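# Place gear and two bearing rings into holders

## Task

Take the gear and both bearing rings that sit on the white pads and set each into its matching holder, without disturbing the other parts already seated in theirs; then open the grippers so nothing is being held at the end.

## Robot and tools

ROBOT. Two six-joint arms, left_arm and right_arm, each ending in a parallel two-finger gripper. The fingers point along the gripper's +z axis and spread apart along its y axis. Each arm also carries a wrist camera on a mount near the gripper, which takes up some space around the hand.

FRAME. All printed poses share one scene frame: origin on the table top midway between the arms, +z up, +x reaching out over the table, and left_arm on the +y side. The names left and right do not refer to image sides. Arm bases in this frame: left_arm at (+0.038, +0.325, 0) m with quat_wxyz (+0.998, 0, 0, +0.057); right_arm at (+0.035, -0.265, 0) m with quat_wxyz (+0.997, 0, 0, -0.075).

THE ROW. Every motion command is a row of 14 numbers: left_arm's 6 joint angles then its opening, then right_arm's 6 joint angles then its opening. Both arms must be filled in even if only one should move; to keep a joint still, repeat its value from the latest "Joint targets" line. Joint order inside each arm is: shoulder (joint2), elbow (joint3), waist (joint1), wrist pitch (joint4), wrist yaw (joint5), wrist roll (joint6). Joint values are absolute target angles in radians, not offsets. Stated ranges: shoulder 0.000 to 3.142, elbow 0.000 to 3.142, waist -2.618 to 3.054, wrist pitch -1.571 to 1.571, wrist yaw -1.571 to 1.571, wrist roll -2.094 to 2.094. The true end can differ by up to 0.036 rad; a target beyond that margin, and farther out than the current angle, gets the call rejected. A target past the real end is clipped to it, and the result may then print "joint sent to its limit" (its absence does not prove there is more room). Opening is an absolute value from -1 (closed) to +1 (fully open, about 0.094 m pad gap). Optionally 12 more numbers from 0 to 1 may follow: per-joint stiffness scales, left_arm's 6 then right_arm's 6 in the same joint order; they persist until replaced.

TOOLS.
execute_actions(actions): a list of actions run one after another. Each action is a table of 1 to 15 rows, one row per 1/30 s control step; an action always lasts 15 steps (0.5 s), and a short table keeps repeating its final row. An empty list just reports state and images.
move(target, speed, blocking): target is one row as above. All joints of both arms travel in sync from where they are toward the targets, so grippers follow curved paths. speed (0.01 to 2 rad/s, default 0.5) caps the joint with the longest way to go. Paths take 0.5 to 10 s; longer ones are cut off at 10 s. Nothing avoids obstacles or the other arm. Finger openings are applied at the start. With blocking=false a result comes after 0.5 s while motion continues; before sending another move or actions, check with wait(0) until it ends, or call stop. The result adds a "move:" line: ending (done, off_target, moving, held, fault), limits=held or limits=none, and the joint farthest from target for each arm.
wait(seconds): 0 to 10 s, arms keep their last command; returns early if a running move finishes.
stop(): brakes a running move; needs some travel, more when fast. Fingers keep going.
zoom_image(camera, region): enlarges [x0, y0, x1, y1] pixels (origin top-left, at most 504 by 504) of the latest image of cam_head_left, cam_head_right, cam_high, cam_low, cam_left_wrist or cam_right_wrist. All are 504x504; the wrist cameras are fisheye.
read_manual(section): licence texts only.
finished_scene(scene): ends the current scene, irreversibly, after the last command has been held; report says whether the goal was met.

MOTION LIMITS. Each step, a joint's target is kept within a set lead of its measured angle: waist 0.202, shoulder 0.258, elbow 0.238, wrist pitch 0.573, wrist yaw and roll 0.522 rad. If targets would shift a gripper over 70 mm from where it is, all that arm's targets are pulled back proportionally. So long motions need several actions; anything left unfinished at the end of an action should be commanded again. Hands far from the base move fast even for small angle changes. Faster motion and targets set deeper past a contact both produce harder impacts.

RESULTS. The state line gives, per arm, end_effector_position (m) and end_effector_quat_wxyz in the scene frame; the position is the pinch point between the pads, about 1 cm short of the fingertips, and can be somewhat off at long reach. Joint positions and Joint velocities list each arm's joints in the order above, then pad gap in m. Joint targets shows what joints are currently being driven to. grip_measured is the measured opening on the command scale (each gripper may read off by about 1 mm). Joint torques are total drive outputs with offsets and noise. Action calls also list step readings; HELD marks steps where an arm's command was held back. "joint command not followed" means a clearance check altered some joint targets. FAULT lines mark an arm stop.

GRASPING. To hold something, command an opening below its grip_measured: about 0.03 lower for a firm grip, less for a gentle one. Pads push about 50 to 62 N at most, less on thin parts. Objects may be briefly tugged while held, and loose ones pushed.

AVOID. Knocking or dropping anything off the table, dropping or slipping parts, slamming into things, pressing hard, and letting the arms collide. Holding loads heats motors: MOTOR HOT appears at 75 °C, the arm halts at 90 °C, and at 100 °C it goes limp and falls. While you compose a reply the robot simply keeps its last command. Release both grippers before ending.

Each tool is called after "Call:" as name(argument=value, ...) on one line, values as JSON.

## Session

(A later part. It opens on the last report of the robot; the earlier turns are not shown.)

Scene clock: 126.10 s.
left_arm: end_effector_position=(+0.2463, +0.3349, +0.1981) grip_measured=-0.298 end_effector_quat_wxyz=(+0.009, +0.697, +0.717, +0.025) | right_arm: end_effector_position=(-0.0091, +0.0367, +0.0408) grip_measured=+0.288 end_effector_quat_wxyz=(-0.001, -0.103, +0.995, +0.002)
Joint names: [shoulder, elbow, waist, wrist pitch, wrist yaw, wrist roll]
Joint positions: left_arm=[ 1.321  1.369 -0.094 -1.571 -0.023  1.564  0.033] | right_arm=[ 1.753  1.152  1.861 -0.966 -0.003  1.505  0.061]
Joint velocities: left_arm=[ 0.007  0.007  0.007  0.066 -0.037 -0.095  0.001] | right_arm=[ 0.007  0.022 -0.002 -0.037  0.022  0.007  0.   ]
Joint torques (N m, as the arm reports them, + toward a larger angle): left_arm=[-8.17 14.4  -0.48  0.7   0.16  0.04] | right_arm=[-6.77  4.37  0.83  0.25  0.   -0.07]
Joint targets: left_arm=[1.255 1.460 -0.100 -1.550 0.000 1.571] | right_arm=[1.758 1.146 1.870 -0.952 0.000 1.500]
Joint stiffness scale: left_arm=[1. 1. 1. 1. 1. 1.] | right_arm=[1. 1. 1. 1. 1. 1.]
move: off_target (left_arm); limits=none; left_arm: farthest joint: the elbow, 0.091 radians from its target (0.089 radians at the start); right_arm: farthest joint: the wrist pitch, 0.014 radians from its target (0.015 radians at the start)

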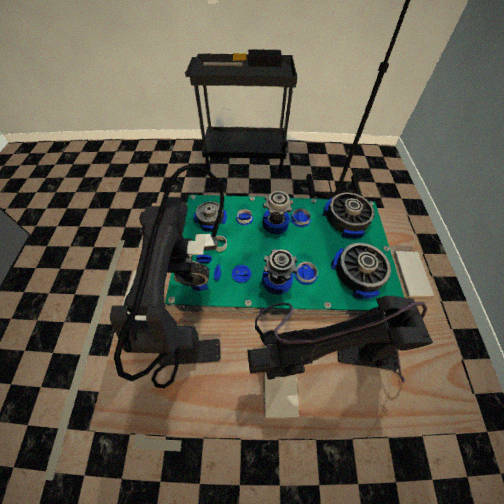

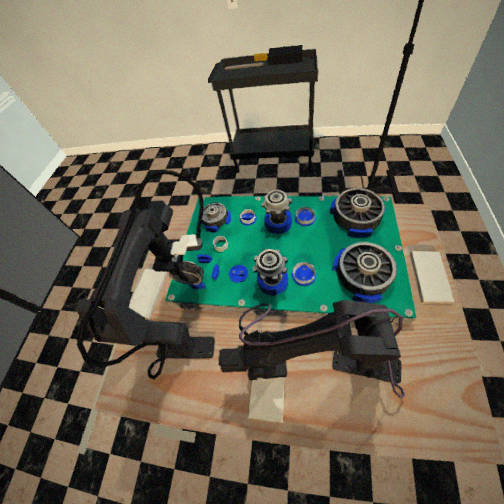

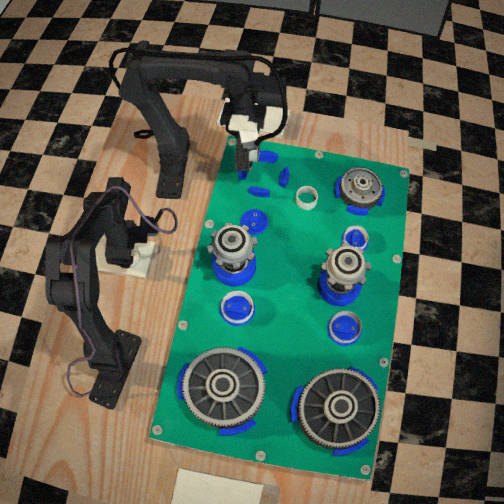

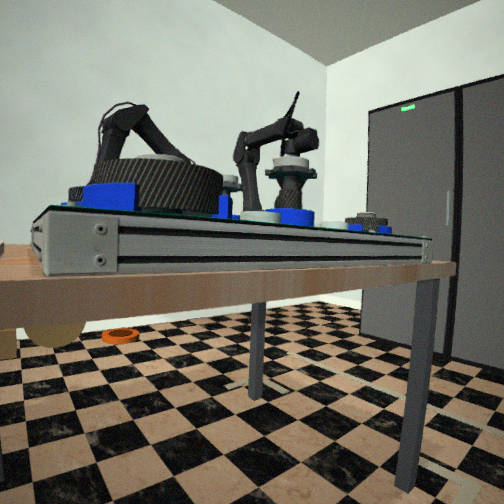

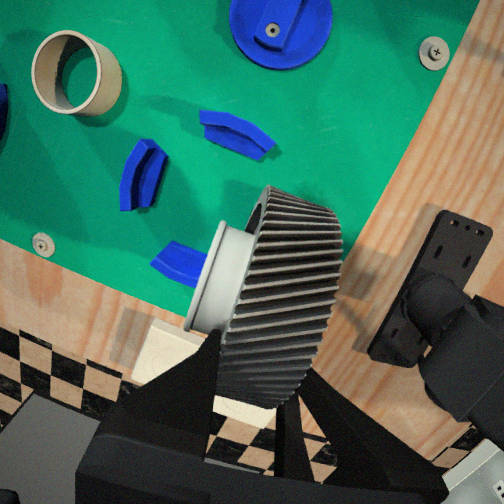

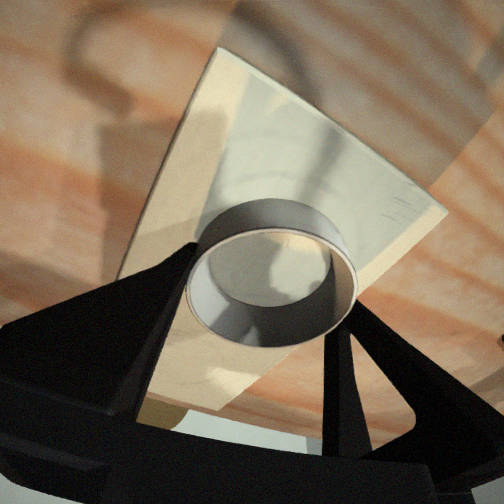

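Call:
move(target=[1.255,1.46,-0.45,-1.55,0.0,1.571,-0.45,1.60,1.27,1.80,-1.21,0,1.5,0.25], speed=0.3)

Call:
move(target=[1.255,1.46,-0.75,-1.55,0.0,1.571,-0.45,1.585,1.03,1.416,-0.985,0,1.5,0.25], speed=0.35)

Scene clock: 128.73 s.
left_arm: end_effector_position=(+0.2370, +0.2629, +0.1997) grip_measured=-0.298 end_effector_quat_wxyz=(+0.016, +0.811, +0.584, +0.025) | right_arm: end_effector_position=(+0.0086, +0.0169, +0.0966) grip_measured=+0.288 end_effector_quat_wxyz=(-0.001, -0.077, +0.997, -0.004)
Joint names: [shoulder, elbow, waist, wrist pitch, wrist yaw, wrist roll]
Joint positions: left_arm=[ 1.317  1.373 -0.444 -1.572 -0.023  1.565  0.033] | right_arm=[ 1.629  1.241  1.809 -1.191 -0.003  1.505  0.061]
Joint velocities: left_arm=[-0.017 -0.002 -0.002  0.022  0.051 -0.051  0.   ] | right_arm=[-0.007  0.007 -0.007 -0.095 -0.007  0.007 -0.001]
Joint torques (N m, as the arm reports them, + toward a larger angle): left_arm=[-8.05 14.1  -0.51  0.72  0.16  0.02] | right_arm=[-8.97  6.99 -0.73 -0.1  -0.01 -0.07]
Joint targets: left_arm=[1.255 1.460 -0.450 -1.550 -0.000 1.571] | right_arm=[1.600 1.270 1.800 -1.210 -0.000 1.500]
Joint stiffness scale: left_arm=[1. 1. 1. 1. 1. 1.] | right_arm=[1. 1. 1. 1. 1. 1.]
move: off_target (left_arm, right_arm); limits=none; left_arm: farthest joint: the elbow, 0.087 radians from its target (0.091 radians at the start); right_arm: farthest joint: the shoulder, 0.029 radians from its target (0.153 radians at the start)

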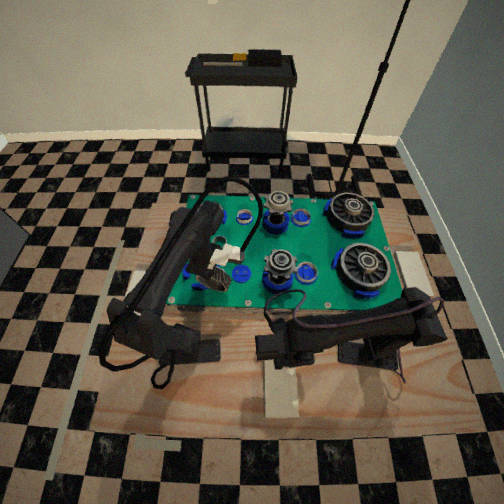

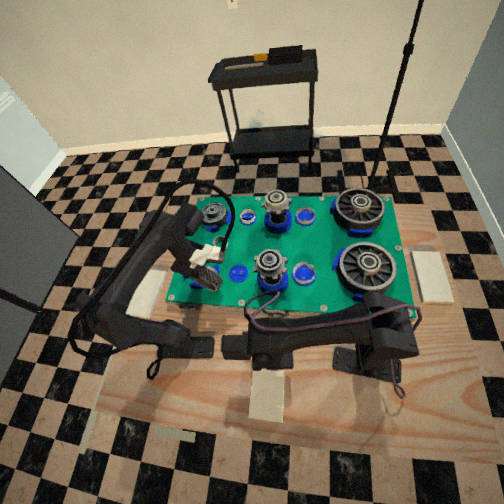

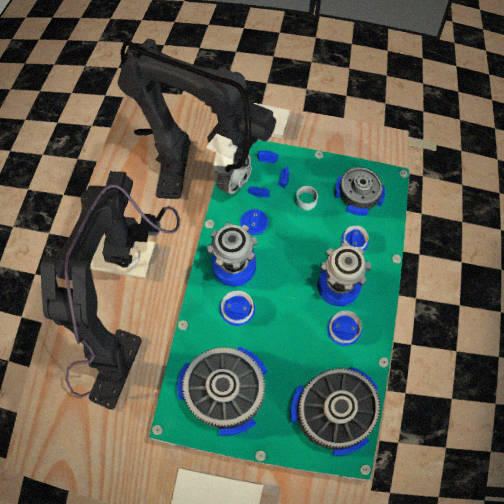

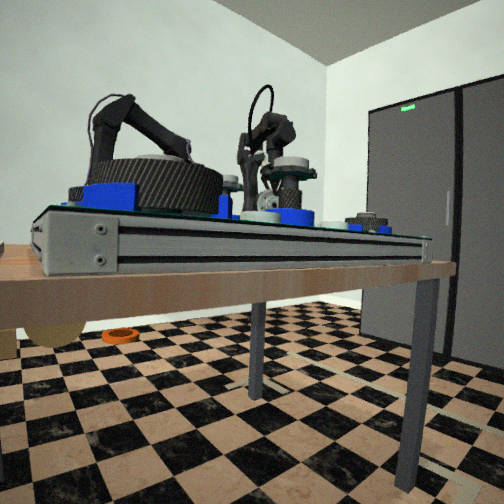

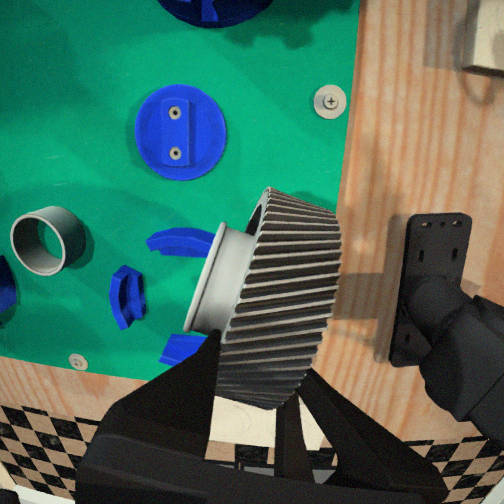

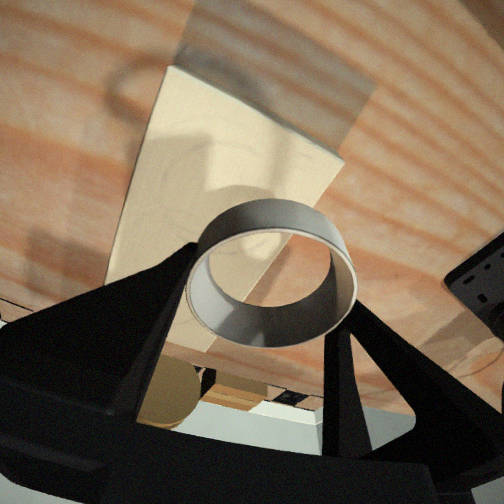

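Scene clock: 130.47 s.
left_arm: end_effector_position=(+0.2105, +0.2064, +0.1987) grip_measured=-0.298 end_effector_quat_wxyz=(+0.019, +0.889, +0.456, +0.023) | right_arm: end_effector_position=(+0.1119, -0.0099, +0.0487) grip_measured=+0.288 end_effector_quat_wxyz=(-0.004, +0.117, +0.993, -0.006)
Joint names: [shoulder, elbow, waist, wrist pitch, wrist yaw, wrist roll]
Joint positions: left_arm=[ 1.32   1.371 -0.744 -1.567 -0.023  1.565  0.033] | right_arm=[ 1.616  1.032  1.42  -0.999 -0.005  1.505  0.061]
Joint velocities: left_arm=[-0.002 -0.022 -0.002  0.022 -0.066 -0.022 -0.001] | right_arm=[ 0.007 -0.022  0.002  0.022 -0.022  0.037 -0.001]
Joint torques (N m, as the arm reports them, + toward a larger angle): left_arm=[-8.14 14.25 -0.52  0.67  0.19  0.02] | right_arm=[-8.82  4.64 -0.4   0.22  0.   -0.07]
Joint targets: left_arm=[1.255 1.460 -0.750 -1.550 0.000 1.571] | right_arm=[1.585 1.030 1.416 -0.985 -0.000 1.500]
Joint stiffness scale: left_arm=[1. 1. 1. 1. 1. 1.] | right_arm=[1. 1. 1. 1. 1. 1.]
move: off_target (left_arm, right_arm); limits=none; left_arm: farthest joint: the elbow, 0.089 radians from its target (0.087 radians at the start); right_arm: farthest joint: the shoulder, 0.031 radians from its target (0.044 radians at the start)

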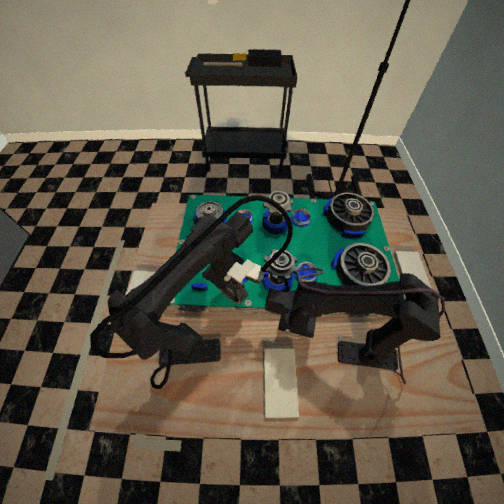

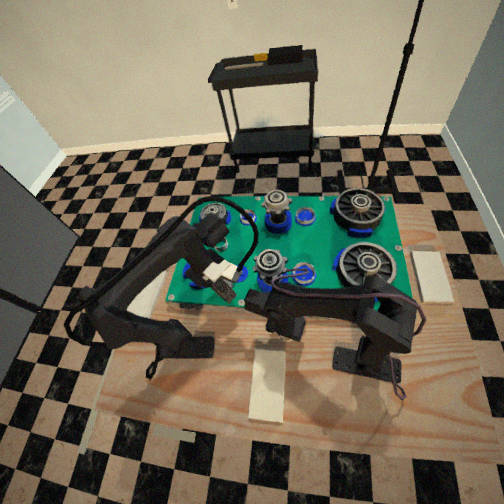

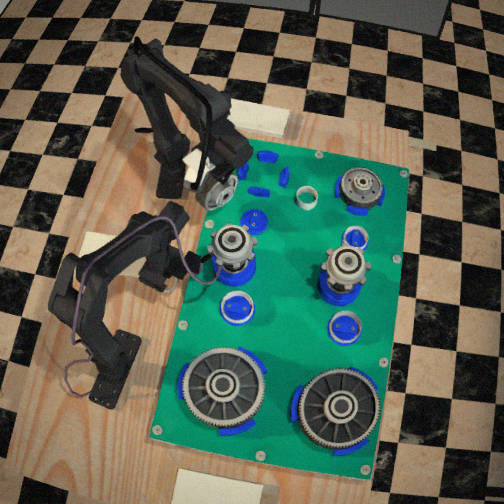

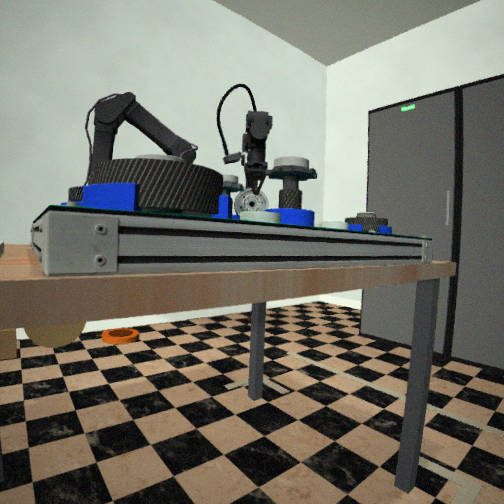

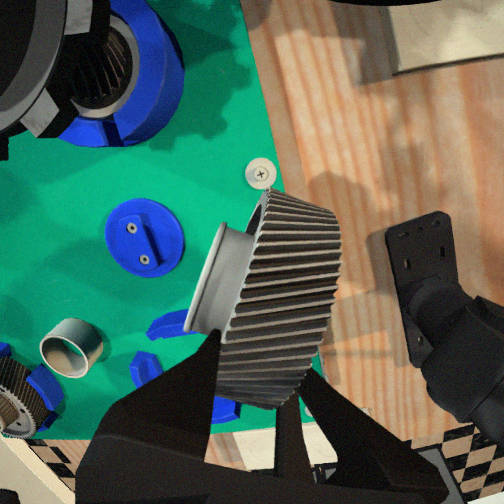

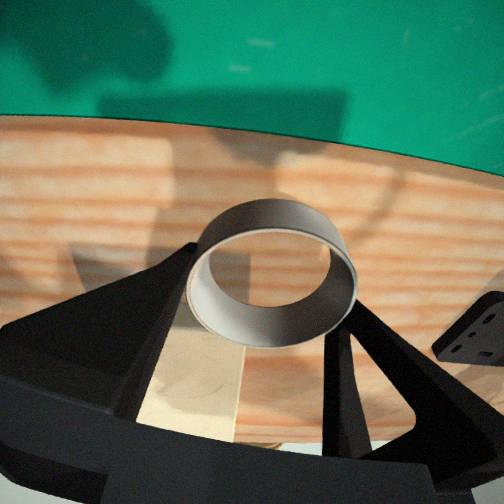

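Call:
move(target=[1.255,1.46,-0.75,-1.55,0.0,1.571,-0.45,1.60,0.93,1.416,-0.87,0,2.07,0.25], speed=0.6)

Call:
move(target=[1.255,1.46,-0.75,-1.55,0.0,1.571,-0.45,1.60,0.895,1.416,-0.84,0,2.07,0.25], speed=0.06)

Scene clock: 132.67 s.
left_arm: end_effector_position=(+0.2115, +0.2077, +0.1993) grip_measured=-0.298 end_effector_quat_wxyz=(+0.018, +0.889, +0.456, +0.027) | right_arm: end_effector_position=(+0.1105, -0.0143, +0.0258) grip_measured=+0.288 end_effector_quat_wxyz=(-0.003, +0.387, +0.922, +0.003)
Joint names: [shoulder, elbow, waist, wrist pitch, wrist yaw, wrist roll]
Joint positions: left_arm=[ 1.318  1.372 -0.744 -1.567 -0.032  1.565  0.033] | right_arm=[ 1.616  0.933  1.42  -0.881 -0.005  2.064  0.061]
Joint velocities: left_arm=[-0.017 -0.012  0.012  0.051 -0.051  0.051  0.   ] | right_arm=[-0.017 -0.002  0.007 -0.11  -0.11  -0.022 -0.   ]
Joint torques (N m, as the arm reports them, + toward a larger angle): left_arm=[-8.07 14.21 -0.49  0.69  0.24  0.03] | right_arm=[-7.3   4.44 -0.33  0.24  0.02  0.05]
Joint targets: left_arm=[1.255 1.460 -0.750 -1.550 -0.000 1.571] | right_arm=[1.600 0.930 1.416 -0.870 -0.000 2.070]
Joint stiffness scale: left_arm=[1. 1. 1. 1. 1. 1.] | right_arm=[1. 1. 1. 1. 1. 1.]
move: off_target (left_arm); limits=none; left_arm: farthest joint: the elbow, 0.088 radians from its target (0.089 radians at the start); right_arm: farthest joint: the shoulder, 0.016 radians from its target (0.016 radians at the start)

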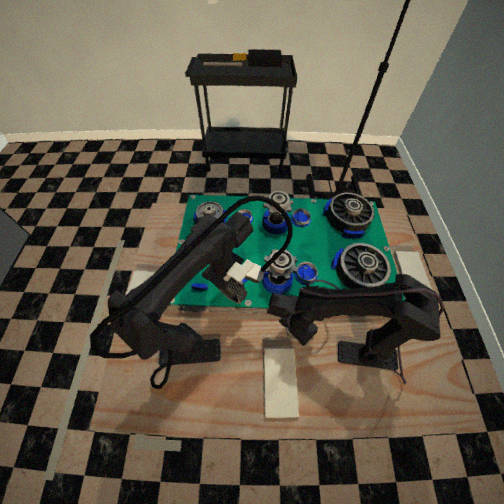

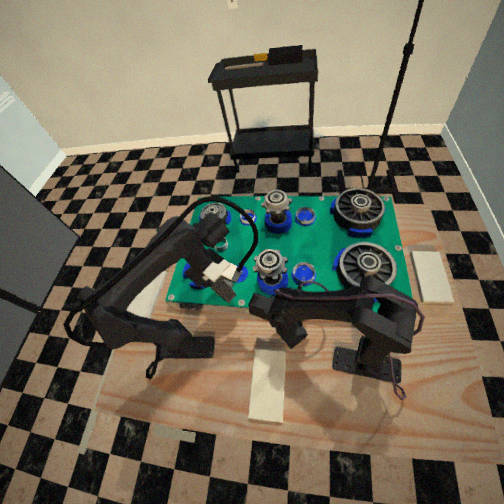

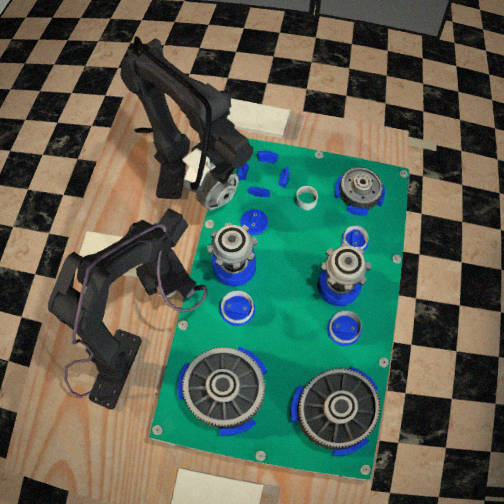

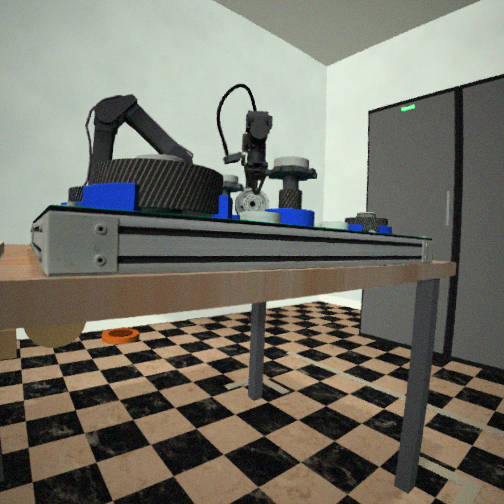

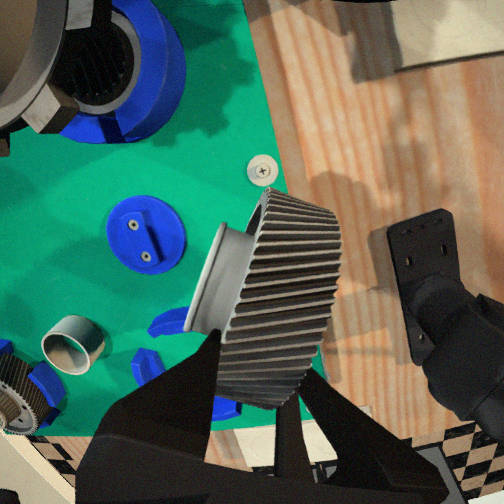

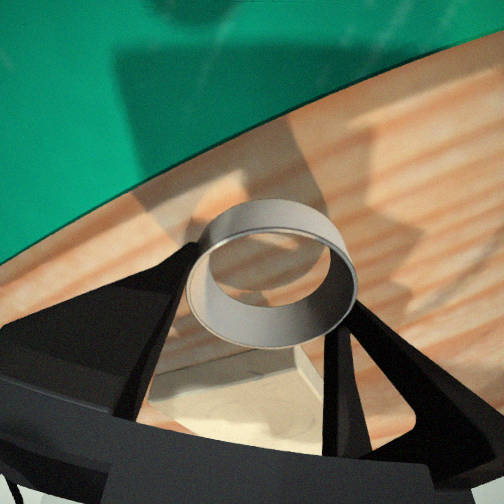

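Scene clock: 134.43 s.
left_arm: end_effector_position=(+0.2116, +0.2076, +0.1979) grip_measured=-0.298 end_effector_quat_wxyz=(+0.016, +0.889, +0.456, +0.026) | right_arm: end_effector_position=(+0.1092, -0.0187, +0.0196) grip_measured=+0.288 end_effector_quat_wxyz=(-0.002, +0.387, +0.922, +0.000)
Joint names: [shoulder, elbow, waist, wrist pitch, wrist yaw, wrist roll]
Joint positions: left_arm=[ 1.322  1.369 -0.744 -1.565 -0.032  1.565  0.033] | right_arm=[ 1.616  0.906  1.42  -0.859 -0.005  2.064  0.061]
Joint velocities: left_arm=[ 0.002 -0.022 -0.017 -0.11  -0.037 -0.037 -0.   ] | right_arm=[ 0.007 -0.017 -0.002 -0.066 -0.022 -0.022  0.   ]
Joint torques (N m, as the arm reports them, + toward a larger angle): left_arm=[-8.33 14.36 -0.49  0.62  0.26  0.03] | right_arm=[-7.17  3.82 -0.39  0.3  -0.01  0.05]
Joint targets: left_arm=[1.255 1.460 -0.750 -1.550 -0.000 1.571] | right_arm=[1.600 0.895 1.416 -0.840 0.000 2.070]
Joint stiffness scale: left_arm=[1. 1. 1. 1. 1. 1.] | right_arm=[1. 1. 1. 1. 1. 1.]
move: off_target (left_arm); limits=none; left_arm: farthest joint: the elbow, 0.091 radians from its target (0.088 radians at the start); right_arm: farthest joint: the wrist pitch, 0.019 radians from its target (0.041 radians at the start)

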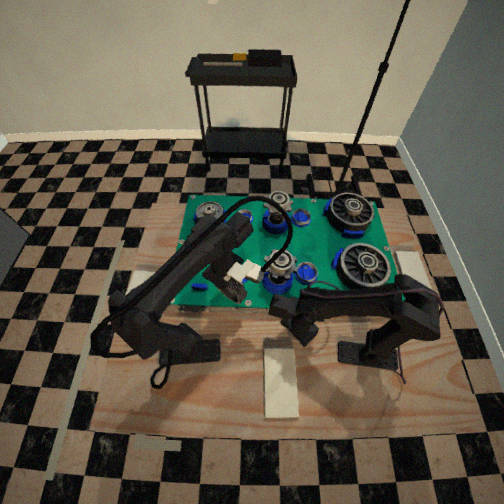

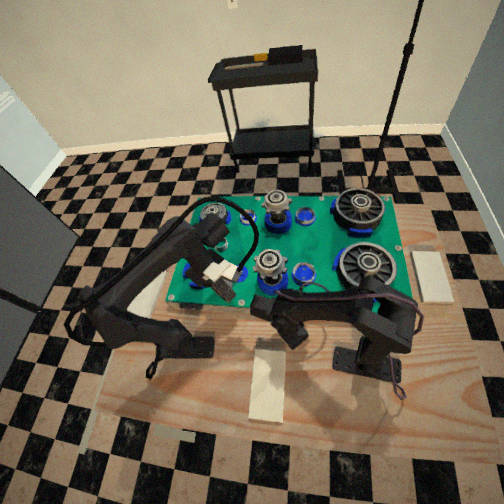

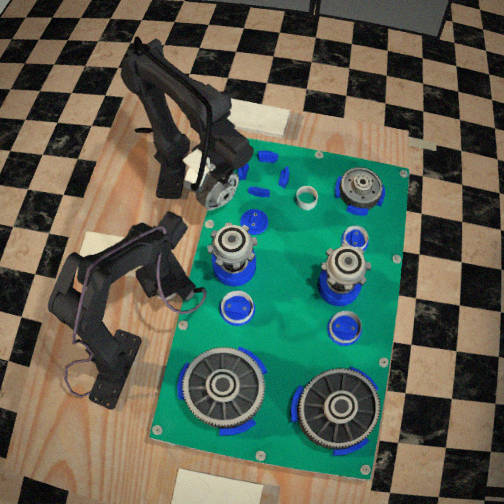

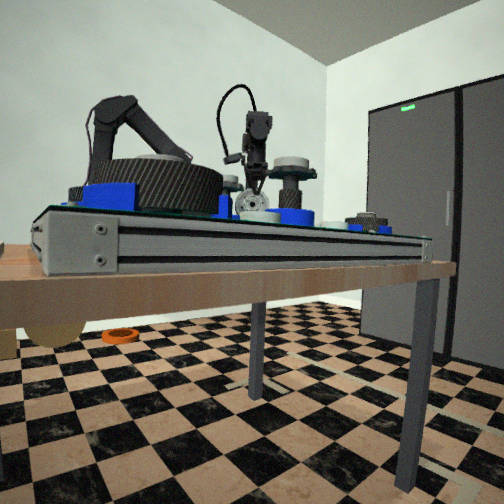

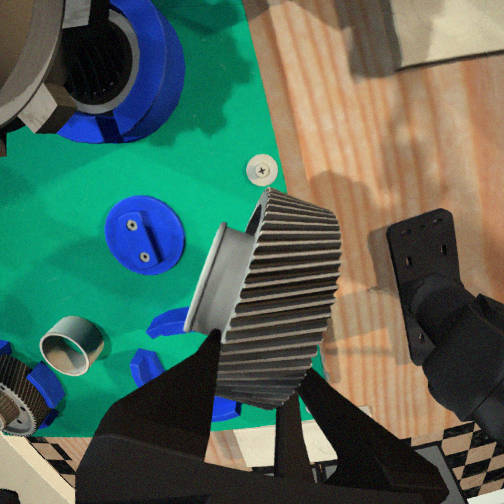

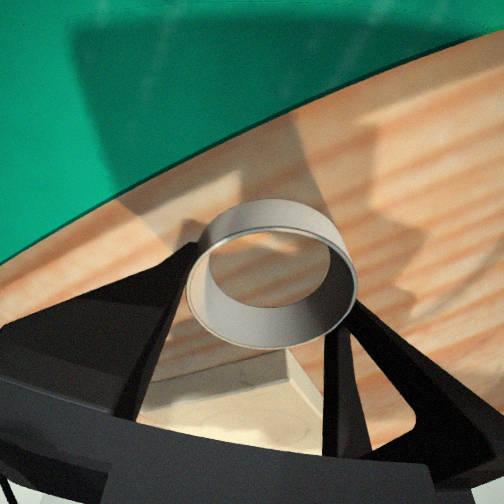

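Call:
execute_actions(actions=[[[1.255,1.46,-0.76,-1.55,0,1.571,-0.45,1.60,0.91,1.416,-0.86,0,2.07,0.4],[1.255,1.46,-0.77,-1.55,0,1.571,-0.45,1.60,0.91,1.416,-0.86,0,2.07,0.55],[1.255,1.46,-0.78,-1.55,0,1.571,-0.45,1.60,0.91,1.416,-0.86,0,2.07,0.6],[1.255,1.46,-0.79,-1.55,0,1.571,-0.45,1.60,0.91,1.416,-0.86,0,2.07,0.6],[1.255,1.46,-0.80,-1.55,0,1.571,-0.45,1.60,0.91,1.416,-0.86,0,2.07,0.6],[1.255,1.46,-0.81,-1.55,0,1.571,-0.45,1.60,0.91,1.416,-0.86,0,2.07,0.6],[1.255,1.46,-0.82,-1.55,0,1.571,-0.45,1.60,0.92,1.416,-0.87,0,2.07,0.6],[1.255,1.46,-0.83,-1.55,0,1.571,-0.45,1.595,0.935,1.416,-0.89,0,2.07,0.6],[1.255,1.46,-0.84,-1.55,0,1.571,-0.45,1.59,0.95,1.416,-0.91,0,2.07,0.6],[1.255,1.46,-0.85,-1.55,0,1.571,-0.45,1.585,0.965,1.416,-0.93,0,2.07,0.6],[1.255,1.46,-0.86,-1.55,0,1.571,-0.45,1.58,0.98,1.416,-0.95,0,2.07,0.6],[1.255,1.46,-0.87,-1.55,0,1.571,-0.45,1.575,0.995,1.416,-0.97,0,2.07,0.6],[1.255,1.46,-0.88,-1.55,0,1.571,-0.45,1.57,1.01,1.416,-0.99,0,2.07,0.6],[1.255,1.46,-0.89,-1.55,0,1.571,-0.45,1.565,1.025,1.416,-1.01,0,2.07,0.6],[1.255,1.46,-0.90,-1.55,0,1.571,-0.45,1.56,1.04,1.416,-1.03,0,2.07,0.6]],[[1.255,1.46,-0.91,-1.55,0,1.571,-0.45,1.55,1.055,1.416,-1.055,0,2.07,0.6],[1.255,1.46,-0.92,-1.55,0,1.571,-0.45,1.54,1.07,1.416,-1.08,0,2.07,0.6],[1.255,1.46,-0.93,-1.55,0,1.571,-0.45,1.525,1.08,1.416,-1.105,0,2.07,0.6],[1.255,1.46,-0.94,-1.55,0,1.571,-0.45,1.505,1.085,1.416,-1.13,0,2.07,0.6],[1.255,1.46,-0.95,-1.55,0,1.571,-0.45,1.48,1.085,1.41,-1.155,0,2.07,0.6],[1.255,1.46,-0.96,-1.55,0,1.571,-0.45,1.455,1.08,1.40,-1.175,0,2.07,0.6],[1.255,1.46,-0.97,-1.55,0,1.571,-0.45,1.43,1.07,1.39,-1.19,0,2.07,0.6],[1.255,1.46,-0.98,-1.55,0,1.571,-0.45,1.405,1.06,1.38,-1.205,0,2.07,0.6],[1.255,1.46,-0.99,-1.55,0,1.571,-0.45,1.38,1.05,1.37,-1.22,0,2.07,0.6],[1.255,1.46,-1.0,-1.55,0,1.571,-0.45,1.355,1.04,1.36,-1.235,0,2.07,0.6],[1.255,1.46,-1.01,-1.55,0,1.571,-0.45,1.33,1.03,1.35,-1.25,0,2.07,0.6],[1.255,1.46,-1.02,-1.55,0,1.571,-0.45,1.305,1.02,1.34,-1.265,0,2.07,0.6],[1.255,1.46,-1.03,-1.55,0,1.571,-0.45,1.28,1.01,1.33,-1.28,0,2.07,0.6],[1.255,1.46,-1.04,-1.55,0,1.571,-0.45,1.255,1.0,1.32,-1.295,0,2.07,0.6],[1.255,1.46,-1.05,-1.55,0,1.571,-0.45,1.23,0.99,1.31,-1.31,0,2.07,0.6]]])

Scene clock: 137.20 s.
left_arm: end_effector_position=(+0.1717, +0.1638, +0.1979) grip_measured=-0.298 end_effector_quat_wxyz=(+0.020, +0.944, +0.328, +0.022) | right_arm: end_effector_position=(+0.1158, -0.0608, +0.1157) grip_measured=+0.598 end_effector_quat_wxyz=(-0.005, +0.426, +0.904, +0.039)
Joint names: [shoulder, elbow, waist, wrist pitch, wrist yaw, wrist roll]
Joint positions: left_arm=[ 1.322  1.369 -1.024 -1.565 -0.028  1.565  0.033] | right_arm=[ 1.293  1.017  1.334 -1.215 -0.005  2.065  0.075]
Joint velocities: left_arm=[ 0.002 -0.012 -0.31  -0.007  0.007 -0.007  0.001] | right_arm=[-0.711 -0.33  -0.261 -0.505  0.007 -0.051  0.   ]
Joint torques (N m, as the arm reports them, + toward a larger angle): left_arm=[-8.37 14.46 -0.59  0.63  0.2   0.03] | right_arm=[-5.42  4.66 -0.69  0.01  0.05  0.04]
Joint targets: left_arm=[1.255 1.460 -1.050 -1.550 -0.000 1.571] | right_arm=[1.230 0.990 1.310 -1.310 0.000 2.070]
Joint stiffness scale: left_arm=[1. 1. 1. 1. 1. 1.] | right_arm=[1. 1. 1. 1. 1. 1.]
Step readings (joint positions; steps 1 to 15: 1st action; 16 to 30: 2nd action):
0: left_arm=[1.322 1.369 -0.744 -1.565 -0.032 1.565] | right_arm=[1.616 0.906 1.420 -0.859 -0.005 2.064]
1: left_arm=[1.322 1.369 -0.744 -1.565 -0.032 1.565] | right_arm=[1.616 0.906 1.420 -0.859 -0.005 2.064]
2: left_arm=[1.322 1.369 -0.747 -1.565 -0.033 1.565] | right_arm=[1.616 0.906 1.420 -0.859 -0.005 2.064]
4: left_arm=[1.322 1.369 -0.761 -1.565 -0.036 1.565] | right_arm=[1.616 0.906 1.420 -0.859 -0.005 2.064]
8: left_arm=[1.322 1.369 -0.803 -1.565 -0.035 1.565] | right_arm=[1.616 0.906 1.420 -0.860 -0.005 2.064]
15: left_arm=[1.322 1.369 -0.874 -1.565 -0.030 1.565] | right_arm=[1.601 0.984 1.420 -0.943 -0.005 2.064]
16: left_arm=[1.322 1.369 -0.884 -1.565 -0.030 1.565] | right_arm=[1.594 1.001 1.420 -0.959 -0.005 2.064]
17: left_arm=[1.322 1.369 -0.894 -1.565 -0.030 1.565] | right_arm=[1.586 1.017 1.420 -0.976 -0.005 2.064]
19: left_arm=[1.322 1.369 -0.914 -1.565 -0.030 1.565] | right_arm=[1.563 1.044 1.420 -1.012 -0.005 2.064]
23: left_arm=[1.322 1.369 -0.954 -1.565 -0.029 1.565] | right_arm=[1.476 1.057 1.409 -1.091 -0.005 2.064]
30: Joint positions above

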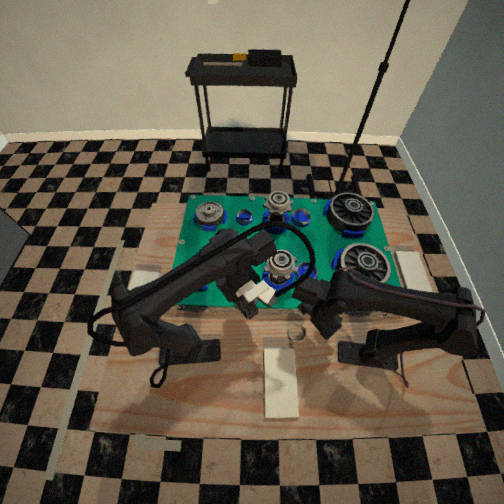

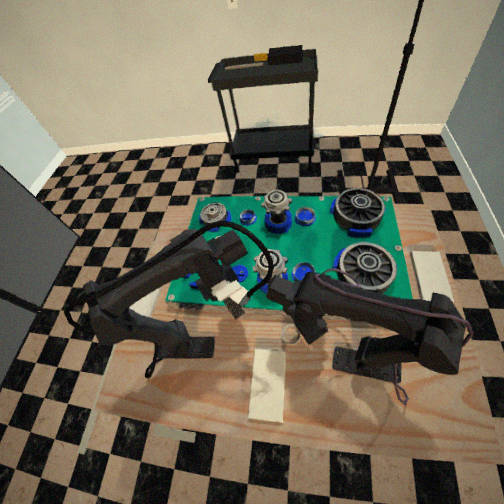

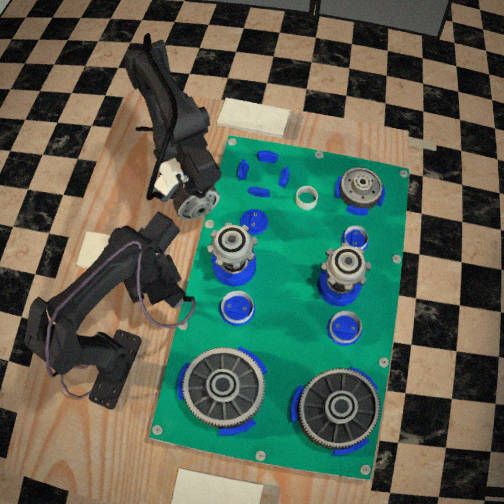

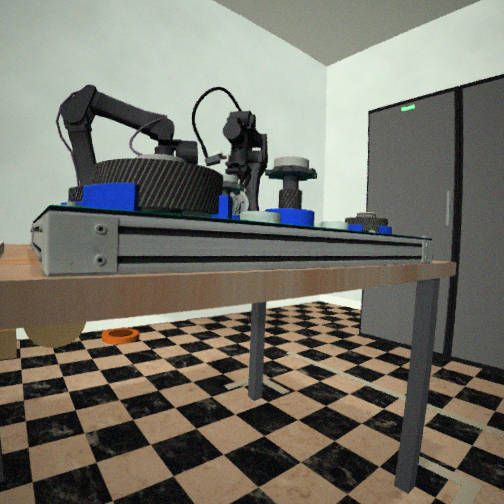

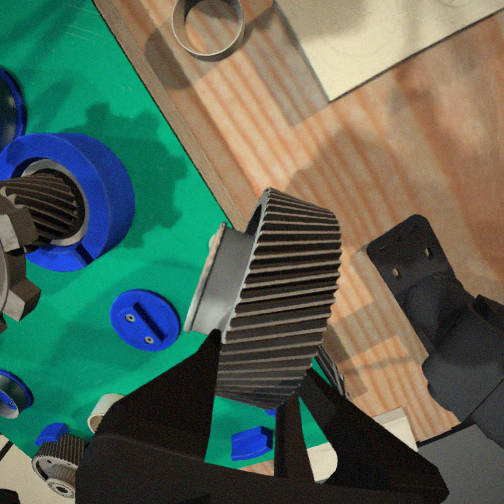

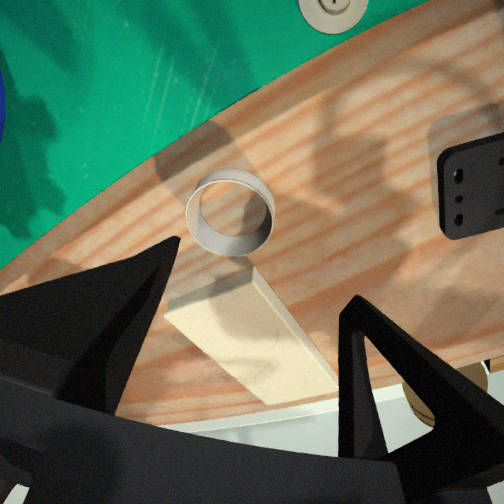

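Call:
move(target=[1.255,1.46,-1.6,-1.55,0.0,1.571,-0.45,0.3,0.42,0.9,-1.0,0,1.5,0.6], speed=0.55)

Call:
move(target=[1.825,1.82,-1.953,-1.40,0.0,1.571,-0.45,0.3,0.42,0.9,-1.0,0,1.5,0.6], speed=0.25)

Scene clock: 140.47 s.
left_arm: end_effector_position=(+0.0621, +0.1172, +0.1982) grip_measured=-0.298 end_effector_quat_wxyz=(+0.026, +0.998, +0.048, +0.012) | right_arm: end_effector_position=(+0.1480, -0.1546, +0.0889) grip_measured=+0.598 end_effector_quat_wxyz=(+0.133, +0.346, +0.882, +0.291)
Joint names: [shoulder, elbow, waist, wrist pitch, wrist yaw, wrist roll]
Joint positions: left_arm=[ 1.321  1.369 -1.594 -1.566 -0.022  1.566  0.033] | right_arm=[ 0.32   0.422  0.909 -1.021 -0.005  1.509  0.075]
Joint velocities: left_arm=[ 0.017 -0.007  0.022 -0.066 -0.007 -0.022  0.001] | right_arm=[ 0.002 -0.012 -0.017  0.022 -0.022  0.051 -0.002]
Joint torques (N m, as the arm reports them, + toward a larger angle): left_arm=[-8.18 14.41 -0.4   0.66  0.15  0.04] | right_arm=[ 0.61  5.44 -0.77  1.29  0.01 -0.11]
Joint targets: left_arm=[1.255 1.460 -1.600 -1.550 0.000 1.571] | right_arm=[0.300 0.420 0.900 -1.000 0.000 1.500]
Joint stiffness scale: left_arm=[1. 1. 1. 1. 1. 1.] | right_arm=[1. 1. 1. 1. 1. 1.]
move: off_target (left_arm, right_arm); limits=none; left_arm: farthest joint: the elbow, 0.091 radians from its target (0.091 radians at the start); right_arm: farthest joint: the wrist pitch, 0.021 radians from its target (0.289 radians at the start)

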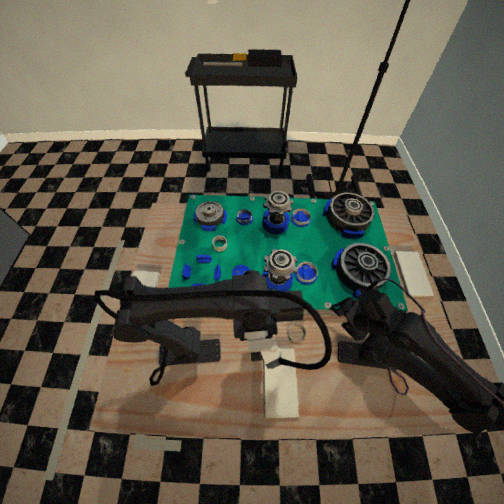

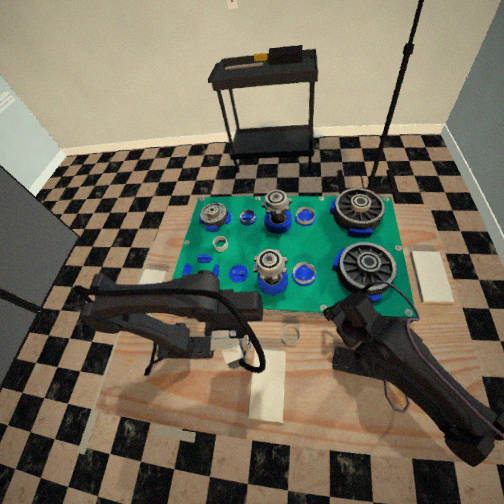

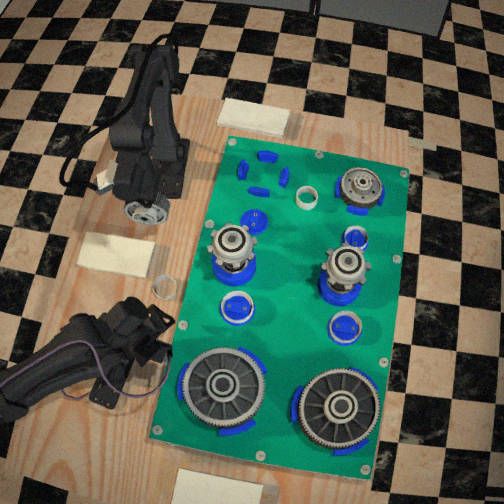

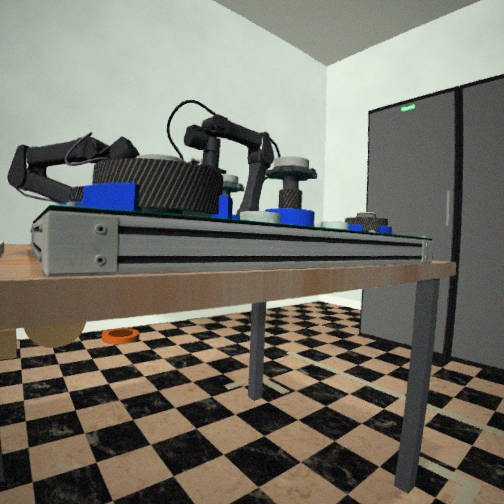

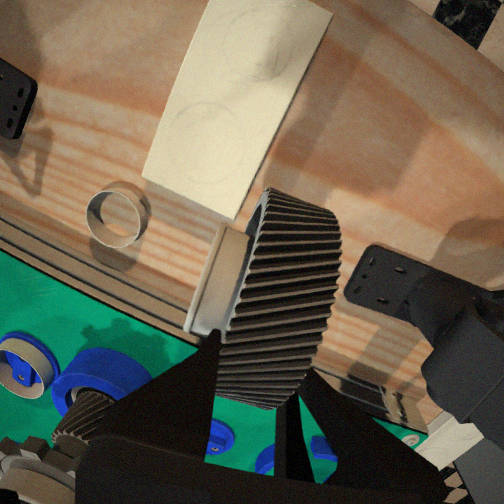

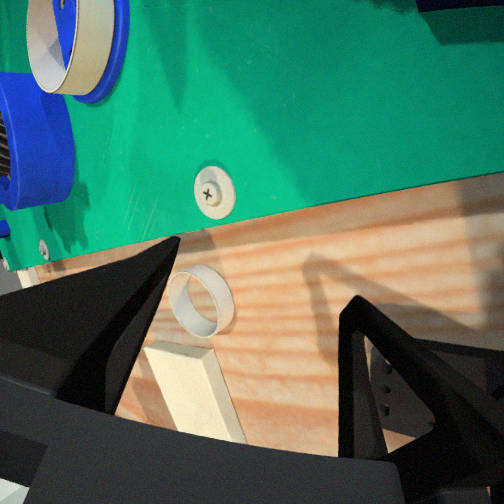

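Scene clock: 142.90 s.
left_arm: end_effector_position=(-0.0503, -0.0210, +0.1381) grip_measured=-0.298 end_effector_quat_wxyz=(+0.004, +0.992, -0.129, +0.011) | right_arm: end_effector_position=(+0.1480, -0.1546, +0.0889) grip_measured=+0.598 end_effector_quat_wxyz=(+0.134, +0.346, +0.882, +0.291)
Joint names: [shoulder, elbow, waist, wrist pitch, wrist yaw, wrist roll]
Joint positions: left_arm=[ 1.898  1.729 -1.95  -1.396 -0.024  1.566  0.033] | right_arm=[ 0.32   0.422  0.909 -1.021 -0.005  1.509  0.075]
Joint velocities: left_arm=[ 0.017  0.007  0.007  0.007 -0.022 -0.007 -0.002] | right_arm=[-0.002 -0.012 -0.002 -0.007 -0.037 -0.051  0.   ]
Joint torques (N m, as the arm reports them, + toward a larger angle): left_arm=[-13.27  14.62  -0.25   0.25   0.17   0.03] | right_arm=[ 0.63  5.4  -0.81  1.3   0.01 -0.11]
Joint targets: left_arm=[1.825 1.820 -1.953 -1.400 -0.000 1.571] | right_arm=[0.300 0.420 0.900 -1.000 0.000 1.500]
Joint stiffness scale: left_arm=[1. 1. 1. 1. 1. 1.] | right_arm=[1. 1. 1. 1. 1. 1.]
move: off_target (left_arm, right_arm); limits=none; left_arm: farthest joint: the elbow, 0.091 radians from its target (0.451 radians at the start); right_arm: farthest joint: the wrist pitch, 0.021 radians from its target (0.021 radians at the start)

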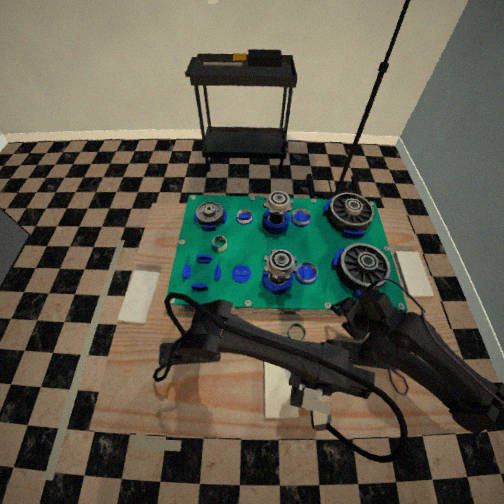

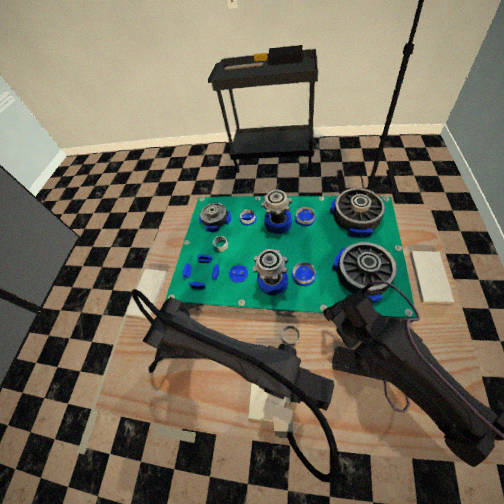

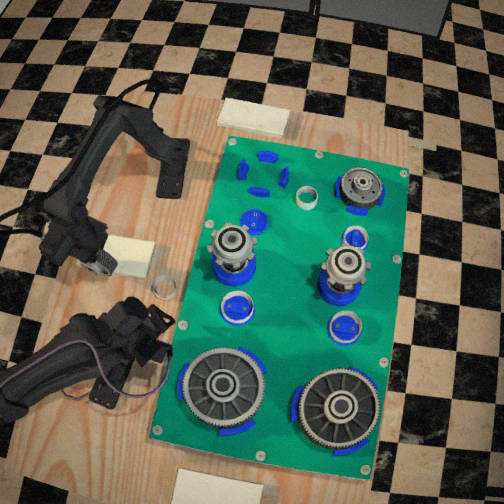

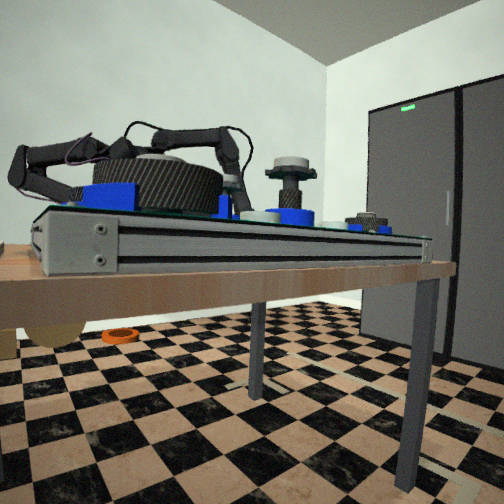

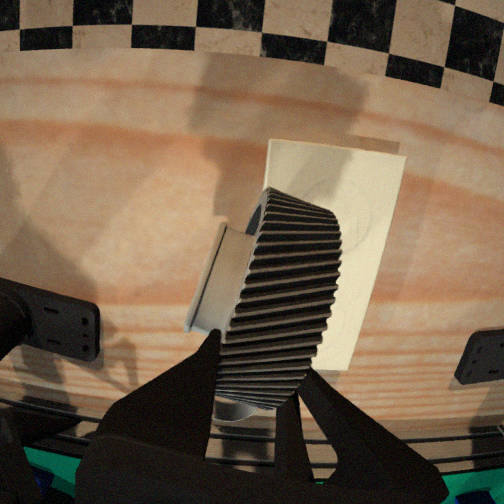

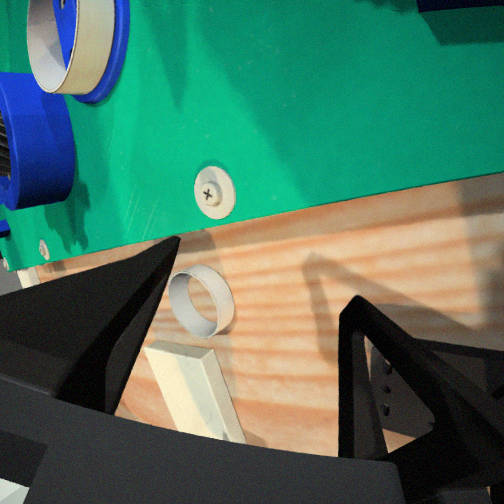

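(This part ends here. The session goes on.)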